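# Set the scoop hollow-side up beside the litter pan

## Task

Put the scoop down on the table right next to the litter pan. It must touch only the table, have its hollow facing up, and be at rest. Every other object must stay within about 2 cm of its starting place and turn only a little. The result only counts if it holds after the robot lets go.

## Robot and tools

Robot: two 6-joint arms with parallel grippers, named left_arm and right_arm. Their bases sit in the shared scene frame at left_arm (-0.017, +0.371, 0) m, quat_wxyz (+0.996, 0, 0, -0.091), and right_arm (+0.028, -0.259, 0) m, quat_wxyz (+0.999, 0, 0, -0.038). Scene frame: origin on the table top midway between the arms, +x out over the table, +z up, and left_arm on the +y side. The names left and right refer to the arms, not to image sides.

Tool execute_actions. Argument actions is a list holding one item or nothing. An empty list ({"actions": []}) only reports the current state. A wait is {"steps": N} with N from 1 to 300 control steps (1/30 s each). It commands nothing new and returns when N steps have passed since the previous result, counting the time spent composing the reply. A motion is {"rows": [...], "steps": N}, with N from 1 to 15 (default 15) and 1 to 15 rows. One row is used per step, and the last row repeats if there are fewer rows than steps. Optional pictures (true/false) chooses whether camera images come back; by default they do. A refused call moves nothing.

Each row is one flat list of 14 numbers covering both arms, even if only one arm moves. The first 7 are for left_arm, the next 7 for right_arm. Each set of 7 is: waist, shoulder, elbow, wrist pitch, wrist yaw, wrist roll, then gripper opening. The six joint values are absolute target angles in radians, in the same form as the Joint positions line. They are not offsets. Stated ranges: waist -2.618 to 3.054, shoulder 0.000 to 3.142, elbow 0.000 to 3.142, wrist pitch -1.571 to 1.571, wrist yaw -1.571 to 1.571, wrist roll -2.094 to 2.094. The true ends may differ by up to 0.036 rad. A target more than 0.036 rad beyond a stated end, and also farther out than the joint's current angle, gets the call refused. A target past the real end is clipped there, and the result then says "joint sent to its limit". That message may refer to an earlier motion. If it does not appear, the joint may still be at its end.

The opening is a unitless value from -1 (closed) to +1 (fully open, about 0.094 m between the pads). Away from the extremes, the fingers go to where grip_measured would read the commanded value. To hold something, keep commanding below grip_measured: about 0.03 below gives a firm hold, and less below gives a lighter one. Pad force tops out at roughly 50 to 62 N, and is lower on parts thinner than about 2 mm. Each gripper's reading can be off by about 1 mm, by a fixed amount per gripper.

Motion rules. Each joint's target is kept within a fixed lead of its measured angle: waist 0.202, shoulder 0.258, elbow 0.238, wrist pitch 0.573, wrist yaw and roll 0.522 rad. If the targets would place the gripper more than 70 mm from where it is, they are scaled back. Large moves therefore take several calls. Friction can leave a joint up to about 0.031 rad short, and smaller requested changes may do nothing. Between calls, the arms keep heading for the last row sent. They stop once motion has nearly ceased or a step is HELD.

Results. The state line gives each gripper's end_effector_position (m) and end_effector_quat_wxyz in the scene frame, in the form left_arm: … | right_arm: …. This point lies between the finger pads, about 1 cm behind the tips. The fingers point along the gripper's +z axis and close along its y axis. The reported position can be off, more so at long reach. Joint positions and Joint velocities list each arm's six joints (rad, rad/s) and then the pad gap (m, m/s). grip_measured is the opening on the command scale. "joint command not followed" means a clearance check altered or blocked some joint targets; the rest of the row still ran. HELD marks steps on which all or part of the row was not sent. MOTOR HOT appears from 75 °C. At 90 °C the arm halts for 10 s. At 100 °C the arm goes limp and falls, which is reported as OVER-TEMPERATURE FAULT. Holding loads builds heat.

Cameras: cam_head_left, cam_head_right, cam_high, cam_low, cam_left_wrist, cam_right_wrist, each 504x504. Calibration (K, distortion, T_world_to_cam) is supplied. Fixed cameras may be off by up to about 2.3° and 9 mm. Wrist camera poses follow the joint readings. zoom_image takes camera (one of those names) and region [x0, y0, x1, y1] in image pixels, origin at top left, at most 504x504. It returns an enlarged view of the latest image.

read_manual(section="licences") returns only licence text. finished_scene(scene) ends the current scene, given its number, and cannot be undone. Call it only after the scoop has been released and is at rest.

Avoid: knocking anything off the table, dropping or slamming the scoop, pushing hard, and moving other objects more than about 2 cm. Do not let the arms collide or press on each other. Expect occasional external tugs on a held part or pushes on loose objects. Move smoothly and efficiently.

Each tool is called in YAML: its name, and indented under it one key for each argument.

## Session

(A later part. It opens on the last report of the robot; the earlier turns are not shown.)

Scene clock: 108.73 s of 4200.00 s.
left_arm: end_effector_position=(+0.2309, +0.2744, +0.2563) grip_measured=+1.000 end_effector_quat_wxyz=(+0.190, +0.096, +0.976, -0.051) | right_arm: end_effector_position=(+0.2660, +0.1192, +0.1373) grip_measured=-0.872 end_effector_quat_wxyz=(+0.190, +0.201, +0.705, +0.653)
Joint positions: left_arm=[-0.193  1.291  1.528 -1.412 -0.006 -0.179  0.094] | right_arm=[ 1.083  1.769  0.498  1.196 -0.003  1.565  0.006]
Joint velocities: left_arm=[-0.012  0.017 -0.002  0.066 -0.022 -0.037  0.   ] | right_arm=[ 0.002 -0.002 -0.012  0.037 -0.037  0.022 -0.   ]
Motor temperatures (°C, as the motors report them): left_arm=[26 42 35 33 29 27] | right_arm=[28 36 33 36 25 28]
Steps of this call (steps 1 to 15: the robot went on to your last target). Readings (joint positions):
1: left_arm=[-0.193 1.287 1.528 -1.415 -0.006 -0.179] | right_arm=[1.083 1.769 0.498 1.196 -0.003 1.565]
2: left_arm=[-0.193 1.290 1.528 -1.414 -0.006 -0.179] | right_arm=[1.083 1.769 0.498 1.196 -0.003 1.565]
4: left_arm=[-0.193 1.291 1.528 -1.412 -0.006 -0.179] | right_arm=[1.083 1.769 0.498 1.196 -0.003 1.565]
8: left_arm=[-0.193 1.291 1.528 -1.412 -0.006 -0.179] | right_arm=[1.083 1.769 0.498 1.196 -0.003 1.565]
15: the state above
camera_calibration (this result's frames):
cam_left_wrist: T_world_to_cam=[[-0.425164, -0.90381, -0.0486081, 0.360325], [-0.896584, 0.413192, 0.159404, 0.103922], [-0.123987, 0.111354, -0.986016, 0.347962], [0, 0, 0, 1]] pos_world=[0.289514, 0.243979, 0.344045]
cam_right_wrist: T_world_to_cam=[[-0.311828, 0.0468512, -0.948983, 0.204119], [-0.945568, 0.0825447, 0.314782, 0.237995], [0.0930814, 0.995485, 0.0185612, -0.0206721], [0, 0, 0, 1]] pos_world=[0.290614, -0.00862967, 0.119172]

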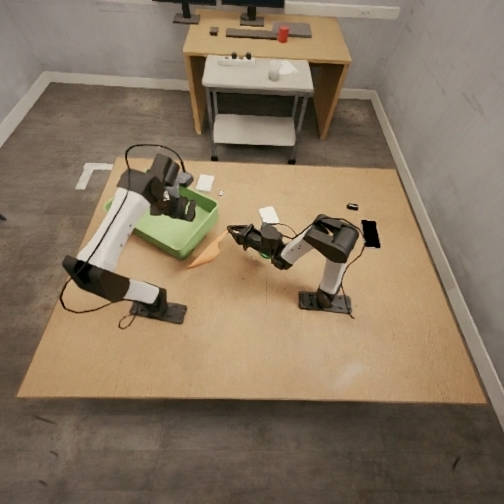

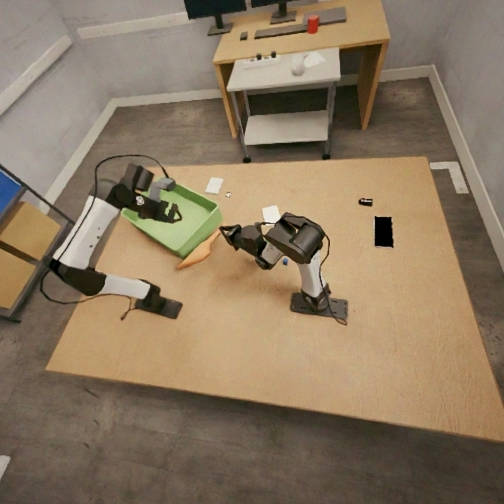

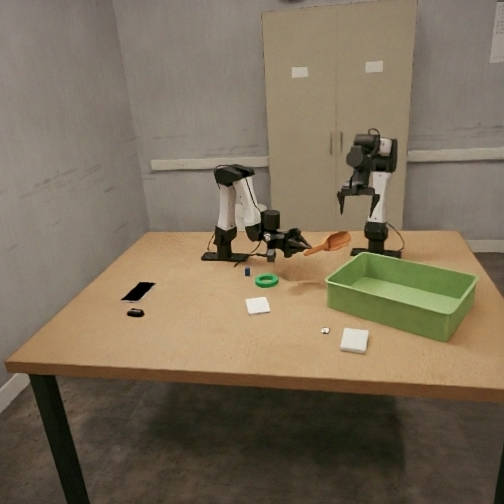

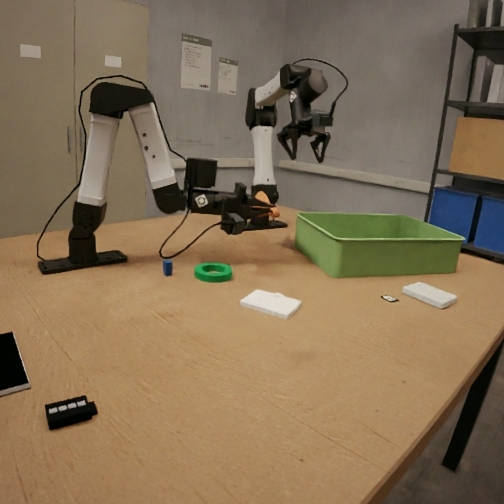

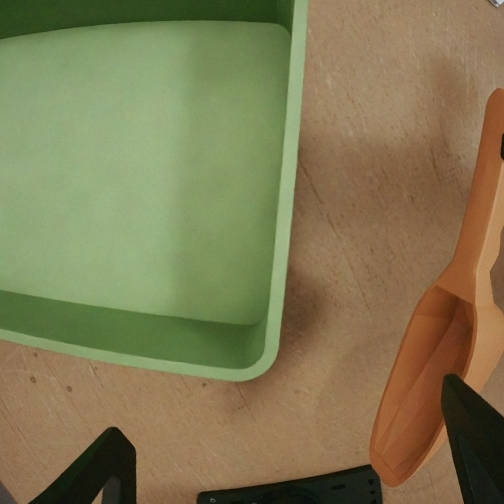

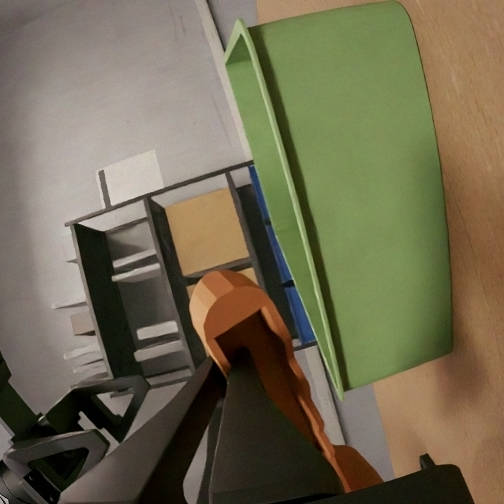

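zoom_image:
  camera: "cam_high"
  region: [260, 200, 380, 290]

Region (260, 200, 380, 290) of cam_high's 504x504 image, scaled by 4.200, with more detail than that image has; it fills the top 378 rows of this view, and the rest is white.

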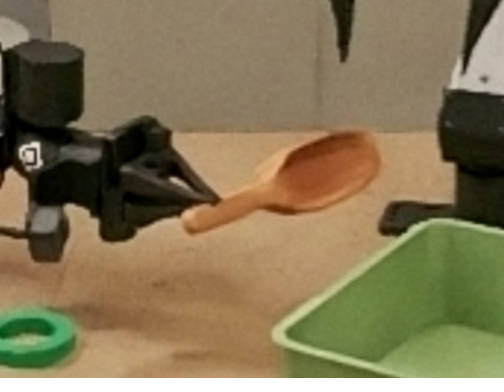

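execute_actions:
  actions:
    - {"rows":[[-0.2,1.3,1.5,-1.4,0,-0.18,1,0.926,2.0,0.6,1.4,0,1.571,-1]],"steps":15}
  pictures: false

execute_actions:
  actions:
    - {"rows":[[-0.2,1.3,1.5,-1.4,0,-0.18,1,0.926,2.233,0.711,1.522,0,1.571,-1]],"steps":15}
  pictures: false

execute_actions:
  actions:
    - {"steps":15}

Scene clock: 117.83 s of 4200.00 s.
left_arm: end_effector_position=(+0.2309, +0.2744, +0.2563) grip_measured=+1.000 end_effector_quat_wxyz=(+0.190, +0.096, +0.976, -0.051) | right_arm: end_effector_position=(+0.3430, +0.0935, +0.0986) grip_measured=-0.872 end_effector_quat_wxyz=(+0.244, +0.261, +0.688, +0.632)
Joint positions: left_arm=[-0.193  1.291  1.528 -1.412 -0.006 -0.179  0.094] | right_arm=[0.918 2.011 0.587 1.342 0.003 1.566 0.006]
Joint velocities: left_arm=[ 0.002 -0.007 -0.022  0.007 -0.022  0.022  0.   ] | right_arm=[-0.007 -0.007 -0.007  0.125 -0.007 -0.051  0.   ]
Motor temperatures (°C, as the motors report them): left_arm=[26 39 35 33 29 27] | right_arm=[28 36 33 38 25 28]
Steps of this call (steps 1 to 15: the robot went on to your last target; steps 16 to 90: nothing new was sent; then 5.60 s passed at rest; steps 91 to 105: all 15 steps of this action). Readings (joint positions):
91: left_arm=[-0.193 1.291 1.528 -1.412 -0.006 -0.179] | right_arm=[1.065 1.802 0.510 1.232 -0.015 1.565]
92: left_arm=[-0.193 1.291 1.528 -1.412 -0.006 -0.179] | right_arm=[1.029 1.862 0.543 1.277 -0.021 1.566]
94: left_arm=[-0.193 1.291 1.528 -1.412 -0.006 -0.179] | right_arm=[0.955 1.959 0.586 1.309 -0.013 1.566]
98: left_arm=[-0.193 1.291 1.528 -1.412 -0.006 -0.179] | right_arm=[0.914 2.011 0.587 1.309 0.003 1.566]
105: the state above

Scene clock: 118.33 s of 4200.00 s.
left_arm: end_effector_position=(+0.2309, +0.2744, +0.2563) grip_measured=+1.000 end_effector_quat_wxyz=(+0.190, +0.096, +0.976, -0.051) | right_arm: end_effector_position=(+0.3578, +0.1101, +0.0554) grip_measured=-0.872 end_effector_quat_wxyz=(+0.244, +0.261, +0.688, +0.631)
Joint positions: left_arm=[-0.193  1.291  1.528 -1.412 -0.006 -0.179  0.094] | right_arm=[0.918 2.245 0.696 1.466 0.003 1.566 0.006]
Joint velocities: left_arm=[-0.007 -0.002 -0.002 -0.037 -0.007  0.007  0.   ] | right_arm=[ 0.002 -0.002 -0.007 -0.007  0.022  0.037 -0.   ]
Motor temperatures (°C, as the motors report them): left_arm=[26 39 35 33 29 27] | right_arm=[28 36 33 38 25 28]
Steps of this call (steps 1 to 15: all 15 steps of this action). Readings (joint positions):
1: left_arm=[-0.193 1.291 1.528 -1.412 -0.006 -0.179] | right_arm=[0.918 2.043 0.604 1.376 0.003 1.565]
2: left_arm=[-0.193 1.291 1.528 -1.412 -0.006 -0.179] | right_arm=[0.918 2.099 0.645 1.418 0.003 1.566]
4: left_arm=[-0.193 1.291 1.528 -1.412 -0.006 -0.179] | right_arm=[0.918 2.190 0.694 1.443 0.003 1.566]
8: left_arm=[-0.193 1.291 1.528 -1.412 -0.006 -0.179] | right_arm=[0.918 2.245 0.696 1.442 0.003 1.566]
15: the state above

Scene clock: 118.83 s of 4200.00 s.
left_arm: end_effector_position=(+0.2309, +0.2744, +0.2563) grip_measured=+1.000 end_effector_quat_wxyz=(+0.190, +0.096, +0.976, -0.051) | right_arm: end_effector_position=(+0.3578, +0.1102, +0.0565) grip_measured=-0.872 end_effector_quat_wxyz=(+0.244, +0.261, +0.687, +0.633)
Joint positions: left_arm=[-0.193  1.291  1.528 -1.412 -0.006 -0.179  0.094] | right_arm=[0.918 2.245 0.696 1.471 0.003 1.566 0.006]
Joint velocities: left_arm=[ 0.012 -0.007 -0.007  0.051  0.037 -0.037  0.   ] | right_arm=[-0.017 -0.012  0.002 -0.022  0.007 -0.066  0.001]
Motor temperatures (°C, as the motors report them): left_arm=[26 39 35 33 29 27] | right_arm=[28 36 33 38 25 28]
Steps of this call (steps 1 to 15: the robot went on to your last target). Readings (joint positions):
1: left_arm=[-0.193 1.291 1.528 -1.412 -0.006 -0.179] | right_arm=[0.918 2.245 0.696 1.467 0.003 1.566]
2: left_arm=[-0.193 1.291 1.528 -1.412 -0.006 -0.179] | right_arm=[0.918 2.245 0.696 1.468 0.003 1.566]
4: left_arm=[-0.193 1.291 1.528 -1.412 -0.006 -0.179] | right_arm=[0.918 2.245 0.696 1.469 0.003 1.566]
8: left_arm=[-0.193 1.291 1.528 -1.412 -0.006 -0.179] | right_arm=[0.918 2.245 0.696 1.470 0.003 1.566]
15: the state above
All arms were judged still, so your last target was given up. Only a new action makes them travel on or press farther. Fingers that are still opening or closing keep moving.
camera_calibration (this result's frames):
cam_left_wrist: T_world_to_cam=[[-0.425164, -0.90381, -0.0486081, 0.360325], [-0.896584, 0.413192, 0.159404, 0.103922], [-0.123987, 0.111354, -0.986016, 0.347962], [0, 0, 0, 1]] pos_world=[0.289514, 0.243979, 0.344045]
cam_right_wrist: T_world_to_cam=[[-0.301655, 0.0970865, -0.948461, 0.147312], [-0.916861, 0.243288, 0.316508, 0.32294], [0.261478, 0.965083, 0.0156256, -0.0755341], [0, 0, 0, 1]] pos_world=[0.360279, -0.0199728, 0.0386868]

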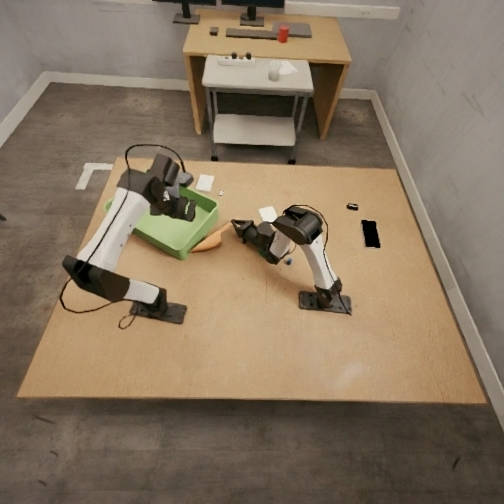

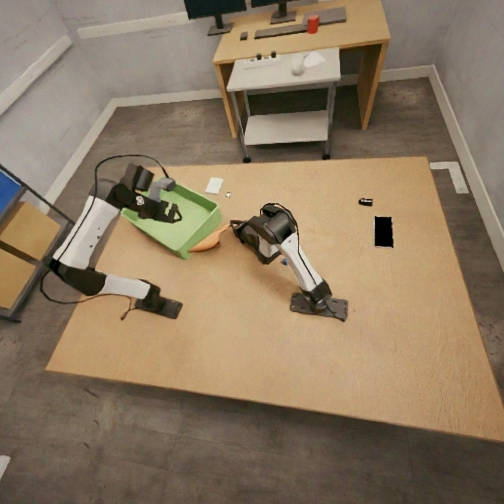

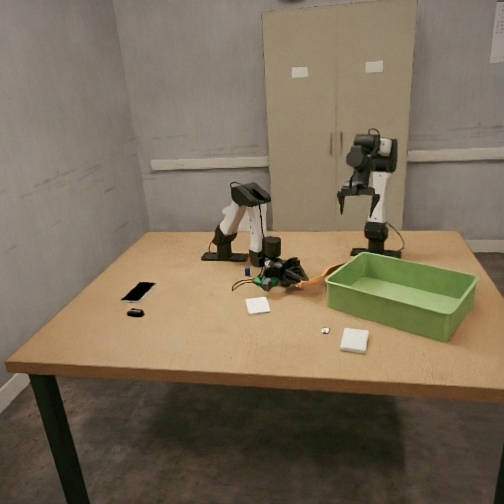

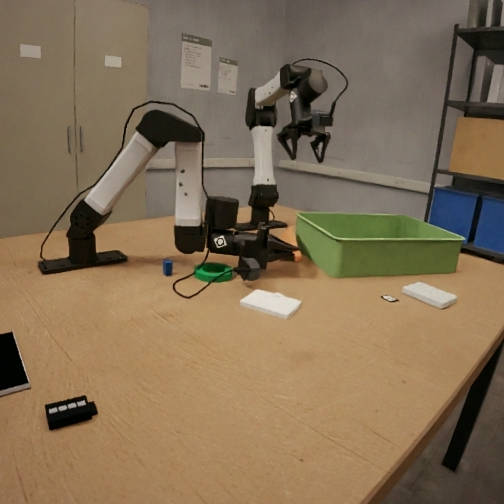

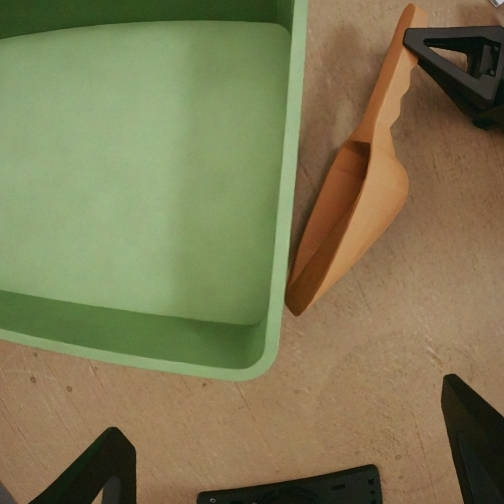

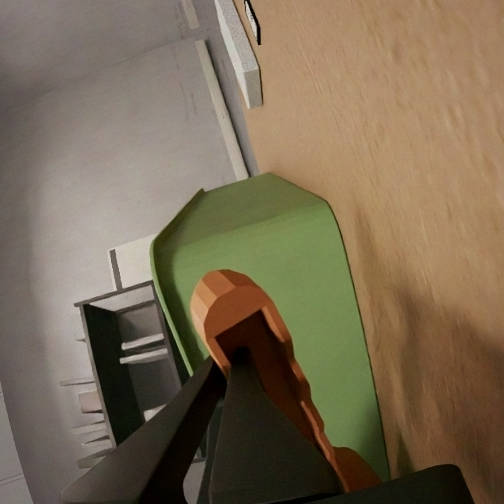

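execute_actions:
  actions:
    - {"rows":[[-0.2,1.3,1.5,-1.4,0,-0.18,1,0.926,2.233,0.711,1.522,0,1.571,0]],"steps":10}
  pictures: false

execute_actions:
  actions:
    - {"rows":[[-0.2,1.3,1.5,-1.4,0,-0.18,1,0.926,1.9,0.6,1.3,0,1.571,0]],"steps":15}
  pictures: false

execute_actions:
  actions:
    - {"rows":[[-0.2,1.3,1.5,-1.4,0,-0.18,1,0.3,1.4,0.9,0.5,0,1.0,1]],"steps":15}
  pictures: false

execute_actions:
  actions:
    - {"steps":20}

Scene clock: 122.67 s of 4200.00 s.
left_arm: end_effector_position=(+0.2309, +0.2744, +0.2563) grip_measured=+1.000 end_effector_quat_wxyz=(+0.190, +0.096, +0.976, -0.051) | right_arm: end_effector_position=(+0.3580, +0.1104, +0.0602) grip_measured=-0.001 end_effector_quat_wxyz=(+0.246, +0.259, +0.682, +0.638)
Joint positions: left_arm=[-0.193  1.291  1.528 -1.412 -0.006 -0.179  0.094] | right_arm=[0.918 2.245 0.696 1.486 0.003 1.566 0.047]
Joint velocities: left_arm=[-0.007  0.002 -0.022  0.022  0.007 -0.066  0.   ] | right_arm=[ 0.002 -0.012 -0.002 -0.066 -0.007 -0.007 -0.   ]
Motor temperatures (°C, as the motors report them): left_arm=[26 38 34 33 29 27] | right_arm=[28 37 33 38 25 28]
Steps of this call (steps 1 to 90: nothing new was sent; then 0.50 s passed at rest; steps 91 to 100: all 10 steps of this action). Readings (joint positions):
91: left_arm=[-0.193 1.291 1.528 -1.412 -0.006 -0.179] | right_arm=[0.918 2.245 0.696 1.471 0.003 1.566]
92: left_arm=[-0.193 1.291 1.528 -1.412 -0.006 -0.179] | right_arm=[0.918 2.245 0.696 1.474 0.003 1.566]
94: left_arm=[-0.193 1.291 1.528 -1.412 -0.006 -0.179] | right_arm=[0.918 2.245 0.696 1.478 0.003 1.566]
98: left_arm=[-0.193 1.291 1.528 -1.412 -0.006 -0.179] | right_arm=[0.918 2.245 0.696 1.484 0.003 1.566]
100: the state above

Scene clock: 123.17 s of 4200.00 s.
left_arm: end_effector_position=(+0.2309, +0.2744, +0.2563) grip_measured=+1.000 end_effector_quat_wxyz=(+0.190, +0.096, +0.976, -0.051) | right_arm: end_effector_position=(+0.3443, +0.0952, +0.1514) grip_measured=-0.001 end_effector_quat_wxyz=(+0.256, +0.249, +0.653, +0.668)
Joint positions: left_arm=[-0.193  1.291  1.528 -1.412 -0.006 -0.179  0.094] | right_arm=[0.918 1.892 0.603 1.313 0.002 1.568 0.047]
Joint velocities: left_arm=[-0.007 -0.017 -0.027 -0.007  0.037  0.095  0.   ] | right_arm=[-0.002 -0.002  0.012 -0.081 -0.022 -0.022 -0.001]
Motor temperatures (°C, as the motors report them): left_arm=[26 38 34 33 29 27] | right_arm=[28 37 33 38 25 28]
Steps of this call (steps 1 to 15: all 15 steps of this action). Readings (joint positions):
1: left_arm=[-0.193 1.291 1.528 -1.412 -0.006 -0.179] | right_arm=[0.918 2.212 0.680 1.440 0.003 1.566]
2: left_arm=[-0.193 1.291 1.528 -1.412 -0.006 -0.179] | right_arm=[0.918 2.148 0.644 1.381 0.003 1.568]
4: left_arm=[-0.193 1.291 1.528 -1.412 -0.006 -0.179] | right_arm=[0.918 2.010 0.603 1.327 0.003 1.568]
8: left_arm=[-0.193 1.291 1.528 -1.412 -0.006 -0.179] | right_arm=[0.918 1.893 0.603 1.343 0.002 1.568]
15: the state above

Scene clock: 123.67 s of 4200.00 s.
left_arm: end_effector_position=(+0.2309, +0.2744, +0.2563) grip_measured=+1.000 end_effector_quat_wxyz=(+0.190, +0.096, +0.976, -0.051) | right_arm: end_effector_position=(+0.4807, -0.1636, +0.3367) grip_measured=+1.000 end_effector_quat_wxyz=(+0.602, +0.279, +0.603, +0.443)
Joint positions: left_arm=[-0.193  1.291  1.528 -1.412 -0.006 -0.179  0.094] | right_arm=[0.287 1.4   0.896 0.623 0.01  1.067 0.094]
Joint velocities: left_arm=[ 0.012 -0.017  0.002 -0.022  0.007  0.11   0.   ] | right_arm=[-0.344 -0.115 -0.002 -0.447  0.139 -0.418  0.   ]
Motor temperatures (°C, as the motors report them): left_arm=[26 38 34 33 29 27] | right_arm=[28 37 33 38 25 28]
Steps of this call (steps 1 to 15: all 15 steps of this action). Readings (joint positions):
1: left_arm=[-0.193 1.291 1.528 -1.412 -0.006 -0.179] | right_arm=[0.906 1.874 0.620 1.248 -0.005 1.522]
2: left_arm=[-0.193 1.291 1.528 -1.412 -0.006 -0.179] | right_arm=[0.879 1.847 0.652 1.158 -0.008 1.467]
4: left_arm=[-0.193 1.291 1.528 -1.412 -0.006 -0.179] | right_arm=[0.803 1.777 0.729 1.006 -0.009 1.372]
8: left_arm=[-0.193 1.291 1.528 -1.412 -0.006 -0.179] | right_arm=[0.627 1.596 0.833 0.801 -0.009 1.232]
15: the state above

Scene clock: 124.33 s of 4200.00 s.
left_arm: end_effector_position=(+0.2309, +0.2744, +0.2563) grip_measured=+1.000 end_effector_quat_wxyz=(+0.190, +0.096, +0.976, -0.051) | right_arm: end_effector_position=(+0.4817, -0.1611, +0.3088) grip_measured=+1.000 end_effector_quat_wxyz=(+0.580, +0.278, +0.649, +0.406)
Joint positions: left_arm=[-0.193  1.291  1.528 -1.412 -0.006 -0.179  0.094] | right_arm=[0.292 1.399 0.896 0.507 0.011 1.015 0.094]
Joint velocities: left_arm=[ 0.017 -0.002  0.002 -0.037 -0.037 -0.095  0.   ] | right_arm=[ 0.012 -0.002 -0.007 -0.051 -0.066 -0.022  0.   ]
Motor temperatures (°C, as the motors report them): left_arm=[26 38 34 33 29 27] | right_arm=[28 37 33 38 25 28]
Steps of this call (steps 1 to 20: the robot went on to your last target). Readings (joint positions):
1: left_arm=[-0.193 1.291 1.528 -1.412 -0.006 -0.179] | right_arm=[0.283 1.399 0.896 0.608 0.012 1.056]
2: left_arm=[-0.193 1.291 1.528 -1.412 -0.006 -0.179] | right_arm=[0.285 1.399 0.896 0.589 0.012 1.048]
4: left_arm=[-0.193 1.291 1.528 -1.412 -0.006 -0.179] | right_arm=[0.290 1.399 0.896 0.553 0.011 1.036]
8: left_arm=[-0.193 1.291 1.528 -1.412 -0.006 -0.179] | right_arm=[0.292 1.399 0.896 0.523 0.011 1.023]
20: the state above
camera_calibration (this result's frames):
cam_left_wrist: T_world_to_cam=[[-0.425164, -0.90381, -0.0486081, 0.360325], [-0.896584, 0.413192, 0.159404, 0.103922], [-0.123987, 0.111354, -0.986016, 0.347962], [0, 0, 0, 1]] pos_world=[0.289514, 0.243979, 0.344045]
cam_right_wrist: T_world_to_cam=[[0.00210903, -0.258412, -0.966033, 0.252096], [-0.621653, 0.756348, -0.203679, 0.52379], [0.78329, 0.600967, -0.159047, -0.106125], [0, 0, 0, 1]] pos_world=[0.40821, -0.267245, 0.333339]

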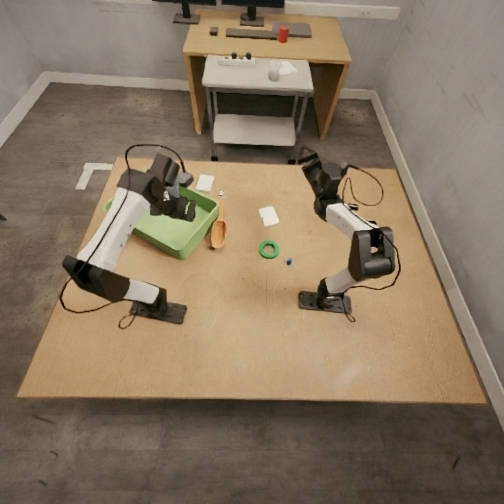

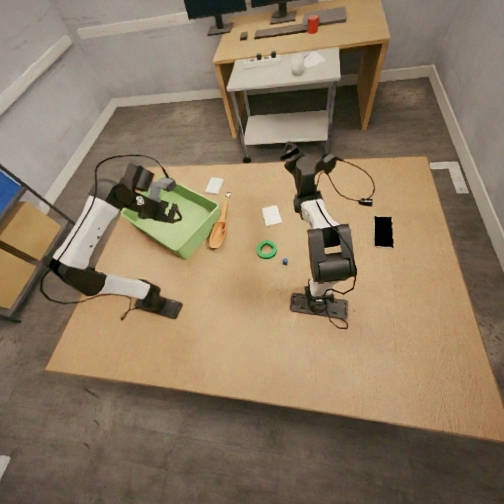

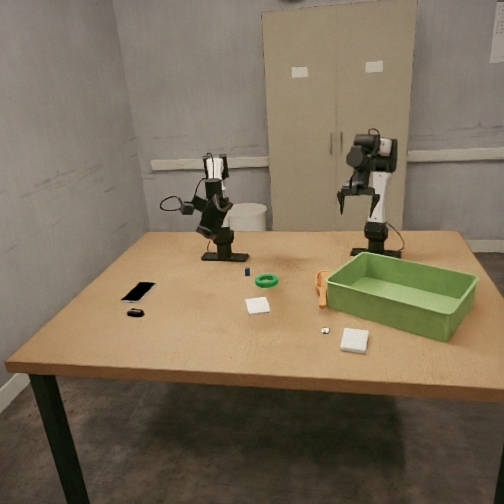

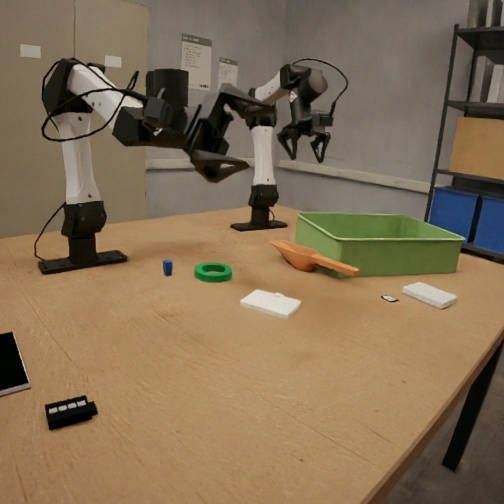

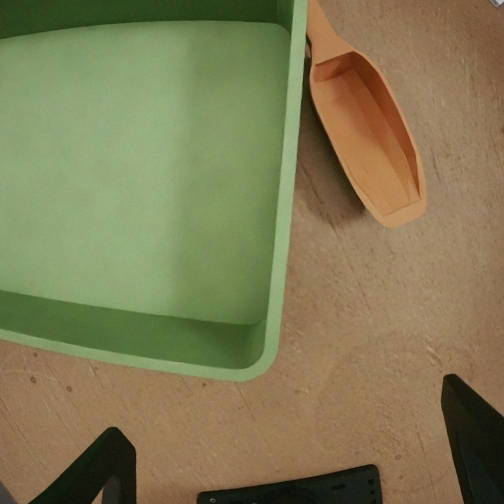

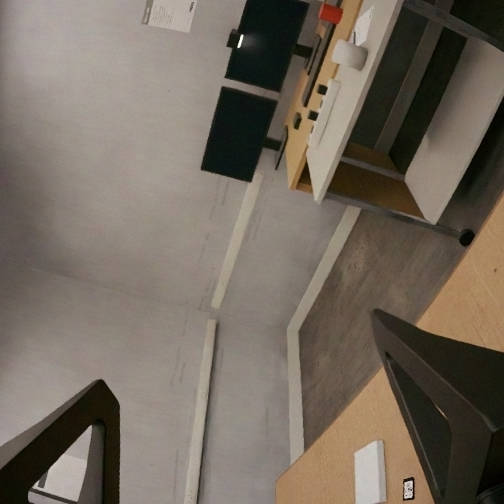

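Landed hollow up. Checking for contact.

zoom_image:
  camera: "cam_head_left"
  region: [170, 160, 290, 260]

Region (170, 160, 290, 260) of cam_head_left's 504x504 image, scaled by 4.200, with more detail than that image has.

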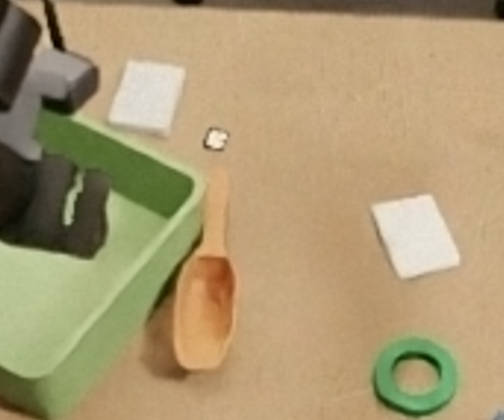

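execute_actions:
  actions:
    - {"rows":[[-0.328,1.8,1.8,-1.4,0,-0.51,1,0.3,1.4,0.9,0.5,0,1.0,1]],"steps":15}
  pictures: false

execute_actions:
  actions:
    - {"rows":[[-0.328,2.227,2.077,-1.42,0,-0.51,1,0.3,1.4,0.9,0.5,0,1.0,1]],"steps":15}
  pictures: false

execute_actions:
  actions:
    - {"steps":20}

Scene clock: 132.70 s of 4200.00 s.
left_arm: end_effector_position=(+0.3089, +0.1944, +0.1804) grip_measured=+1.000 end_effector_quat_wxyz=(+0.071, +0.005, +0.997, -0.035) | right_arm: end_effector_position=(+0.4817, -0.1611, +0.3086) grip_measured=+1.000 end_effector_quat_wxyz=(+0.580, +0.278, +0.649, +0.405)
Joint positions: left_arm=[-0.317  1.821  1.795 -1.386 -0.006 -0.49   0.094] | right_arm=[0.292 1.399 0.896 0.506 0.011 1.014 0.094]
Joint velocities: left_arm=[-0.012 -0.271  0.002 -0.007 -0.051 -0.022  0.   ] | right_arm=[-0.012 -0.007 -0.002 -0.007 -0.066  0.022  0.   ]
Motor temperatures (°C, as the motors report them): left_arm=[26 36 34 33 29 27] | right_arm=[28 36 34 37 25 28]
Steps of this call (steps 1 to 15: the robot went on to your last target; steps 16 to 90: nothing new was sent; then 4.87 s passed at rest; steps 91 to 105: all 15 steps of this action). Readings (joint positions):
91: left_arm=[-0.211 1.326 1.574 -1.445 -0.012 -0.229] | right_arm=[0.292 1.399 0.896 0.506 0.011 1.014]
92: left_arm=[-0.243 1.385 1.651 -1.456 -0.012 -0.279] | right_arm=[0.292 1.399 0.896 0.506 0.011 1.014]
94: left_arm=[-0.293 1.514 1.761 -1.419 -0.009 -0.349] | right_arm=[0.292 1.399 0.896 0.506 0.011 1.014]
98: left_arm=[-0.316 1.748 1.795 -1.386 -0.006 -0.434] | right_arm=[0.292 1.399 0.896 0.506 0.011 1.014]
105: the state above

Scene clock: 133.20 s of 4200.00 s.
left_arm: end_effector_position=(+0.3657, +0.1638, +0.0923) grip_measured=+1.000 end_effector_quat_wxyz=(+0.002, -0.002, +1.000, +0.003) | right_arm: end_effector_position=(+0.4817, -0.1611, +0.3086) grip_measured=+1.000 end_effector_quat_wxyz=(+0.580, +0.278, +0.649, +0.405)
Joint positions: left_arm=[-0.317  2.24   2.07  -1.401 -0.007 -0.503  0.094] | right_arm=[0.292 1.399 0.896 0.506 0.011 1.014 0.094]
Joint velocities: left_arm=[-0.002 -0.237  0.017  0.022  0.022  0.11   0.   ] | right_arm=[ 0.002 -0.022 -0.007 -0.022  0.081 -0.022  0.   ]
Motor temperatures (°C, as the motors report them): left_arm=[26 36 34 33 29 27] | right_arm=[28 36 34 37 25 28]
Steps of this call (steps 1 to 15: all 15 steps of this action). Readings (joint positions):
1: left_arm=[-0.317 1.853 1.854 -1.428 -0.006 -0.493] | right_arm=[0.292 1.399 0.896 0.506 0.011 1.014]
2: left_arm=[-0.317 1.911 1.948 -1.445 -0.006 -0.496] | right_arm=[0.292 1.399 0.896 0.506 0.011 1.014]
4: left_arm=[-0.317 2.024 2.050 -1.404 -0.006 -0.498] | right_arm=[0.292 1.399 0.896 0.506 0.011 1.014]
8: left_arm=[-0.317 2.207 2.070 -1.395 -0.006 -0.501] | right_arm=[0.292 1.399 0.896 0.506 0.011 1.014]
15: the state above

Scene clock: 133.87 s of 4200.00 s.
left_arm: end_effector_position=(+0.3657, +0.1638, +0.0996) grip_measured=+1.000 end_effector_quat_wxyz=(+0.009, -0.003, +1.000, -0.001) | right_arm: end_effector_position=(+0.4817, -0.1611, +0.3086) grip_measured=+1.000 end_effector_quat_wxyz=(+0.580, +0.278, +0.649, +0.405)
Joint positions: left_arm=[-0.317  2.222  2.07  -1.402 -0.007 -0.504  0.094] | right_arm=[0.292 1.399 0.896 0.506 0.011 1.014 0.094]
Joint velocities: left_arm=[0.002 0.002 0.027 0.037 0.022 0.007 0.   ] | right_arm=[-0.012 -0.002 -0.012 -0.051  0.066 -0.022  0.   ]
Motor temperatures (°C, as the motors report them): left_arm=[26 36 34 33 29 27] | right_arm=[28 36 34 37 25 28]
Steps of this call (steps 1 to 20: the robot went on to your last target). Readings (joint positions):
1: left_arm=[-0.317 2.233 2.070 -1.401 -0.007 -0.504] | right_arm=[0.292 1.399 0.896 0.506 0.011 1.014]
2: left_arm=[-0.317 2.228 2.070 -1.401 -0.007 -0.504] | right_arm=[0.292 1.399 0.896 0.506 0.011 1.014]
4: left_arm=[-0.317 2.223 2.070 -1.401 -0.007 -0.504] | right_arm=[0.292 1.399 0.896 0.506 0.011 1.014]
8: left_arm=[-0.317 2.222 2.070 -1.402 -0.007 -0.504] | right_arm=[0.292 1.399 0.896 0.506 0.011 1.014]
20: the state above
camera_calibration (this result's frames):
cam_left_wrist: T_world_to_cam=[[-0.249062, -0.968333, -0.0172908, 0.253032], [-0.833681, 0.205274, 0.512677, 0.271293], [-0.492893, 0.142103, -0.858407, 0.339623], [0, 0, 0, 1]] pos_world=[0.45659, 0.141068, 0.156824]
cam_right_wrist: T_world_to_cam=[[0.00161401, -0.259652, -0.965701, 0.251851], [-0.621755, 0.756088, -0.204332, 0.523961], [0.78321, 0.600759, -0.16022, -0.105788], [0, 0, 0, 1]] pos_world=[0.408223, -0.267213, 0.333326]

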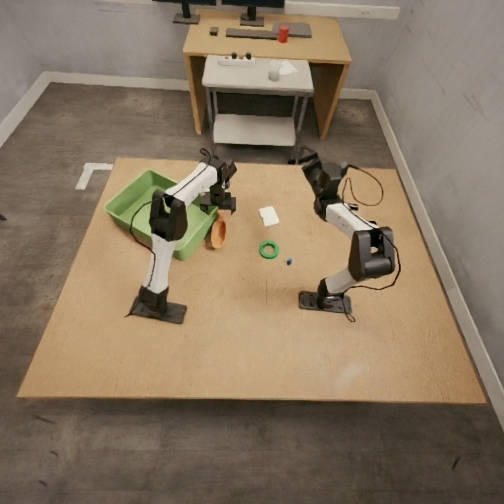

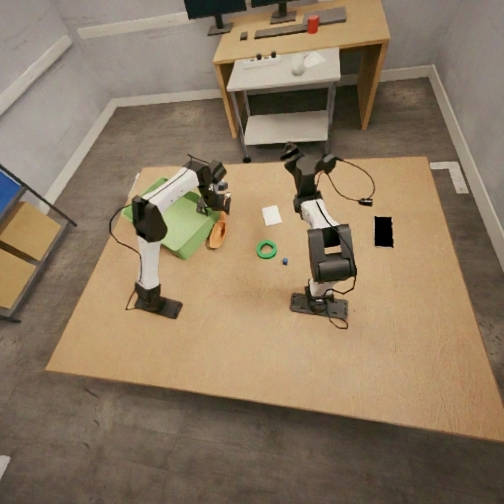

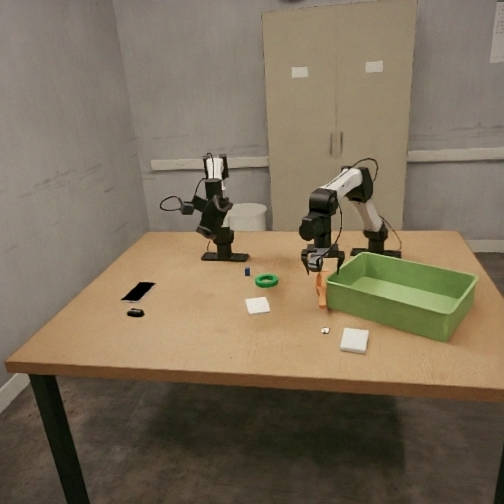

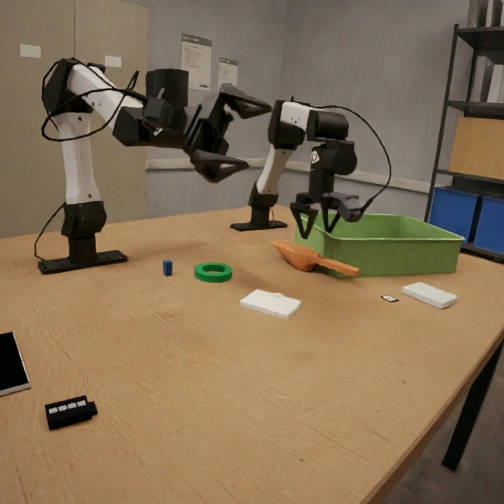

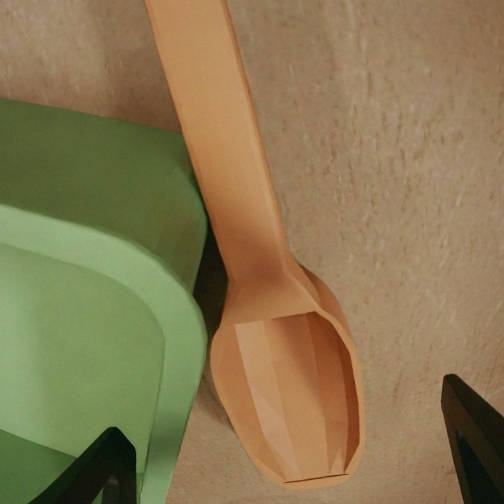

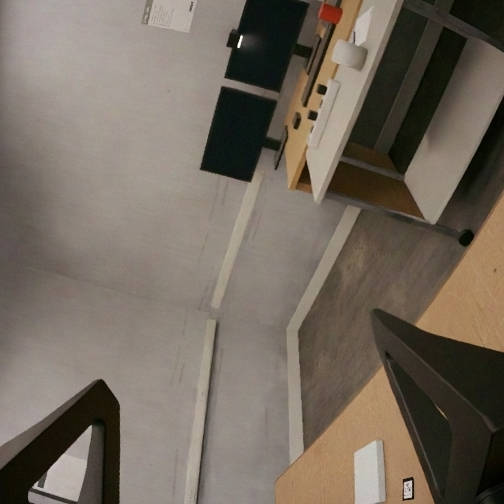

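execute_actions:
  actions:
    - {"rows":[[-0.328,1.8,1.8,-1.4,0,-0.51,1,0.3,1.4,0.9,0.5,0,1.0,1]],"steps":15}
  pictures: false

execute_actions:
  actions:
    - {"steps":30}
  pictures: false

finished_scene:
  scene: 2

Scene clock: 136.90 s of 4200.00 s.
left_arm: end_effector_position=(+0.3082, +0.1950, +0.2018) grip_measured=+1.000 end_effector_quat_wxyz=(+0.096, -0.003, +0.994, -0.049) | right_arm: end_effector_position=(+0.4817, -0.1611, +0.3086) grip_measured=+1.000 end_effector_quat_wxyz=(+0.580, +0.278, +0.649, +0.405)
Joint positions: left_arm=[-0.317  1.78   1.822 -1.396 -0.007 -0.505  0.094] | right_arm=[0.292 1.399 0.896 0.506 0.011 1.014 0.094]
Joint velocities: left_arm=[ 0.012  0.217 -0.002 -0.007  0.037 -0.051  0.   ] | right_arm=[ 0.002 -0.012  0.022 -0.022 -0.007 -0.007  0.   ]
Motor temperatures (°C, as the motors report them): left_arm=[26 38 34 33 29 27] | right_arm=[28 36 34 37 25 28]
Steps of this call (steps 1 to 15: the robot went on to your last target; steps 16 to 76: nothing new was sent; steps 77 to 91: all 15 steps of this action). Readings (joint positions):
77: left_arm=[-0.317 2.182 2.011 -1.367 -0.007 -0.504] | right_arm=[0.292 1.399 0.896 0.506 0.011 1.014]
78: left_arm=[-0.317 2.120 1.925 -1.360 -0.007 -0.504] | right_arm=[0.292 1.399 0.896 0.506 0.011 1.014]
80: left_arm=[-0.317 1.991 1.836 -1.394 -0.007 -0.505] | right_arm=[0.292 1.399 0.896 0.506 0.011 1.014]
84: left_arm=[-0.317 1.780 1.822 -1.396 -0.007 -0.505] | right_arm=[0.292 1.399 0.896 0.506 0.011 1.014]
91: the state above

Scene clock: 137.90 s of 4200.00 s.
left_arm: end_effector_position=(+0.3091, +0.1945, +0.1977) grip_measured=+1.000 end_effector_quat_wxyz=(+0.091, -0.003, +0.995, -0.046) | right_arm: end_effector_position=(+0.4817, -0.1611, +0.3086) grip_measured=+1.000 end_effector_quat_wxyz=(+0.580, +0.278, +0.649, +0.405)
Joint positions: left_arm=[-0.317  1.792  1.822 -1.396 -0.007 -0.505  0.094] | right_arm=[0.292 1.399 0.896 0.506 0.011 1.014 0.094]
Joint velocities: left_arm=[-0.002 -0.007 -0.017  0.007  0.007 -0.037  0.   ] | right_arm=[-0.007 -0.002  0.012  0.037  0.066 -0.007  0.   ]
Motor temperatures (°C, as the motors report them): left_arm=[26 38 34 33 29 27] | right_arm=[28 35 34 37 25 28]
Steps of this call (steps 1 to 30: the robot went on to your last target). Readings (joint positions):
1: left_arm=[-0.317 1.786 1.822 -1.396 -0.007 -0.505] | right_arm=[0.292 1.399 0.896 0.506 0.011 1.014]
2: left_arm=[-0.317 1.790 1.822 -1.396 -0.007 -0.505] | right_arm=[0.292 1.399 0.896 0.506 0.011 1.014]
4: left_arm=[-0.317 1.792 1.822 -1.396 -0.007 -0.505] | right_arm=[0.292 1.399 0.896 0.506 0.011 1.014]
8: left_arm=[-0.317 1.792 1.822 -1.396 -0.007 -0.505] | right_arm=[0.292 1.399 0.896 0.506 0.011 1.014]
30: the state above
All arms were judged still, so your last target was given up. Only a new action makes them travel on or press farther. Fingers that are still opening or closing keep moving.

The scene is finished: the task was done.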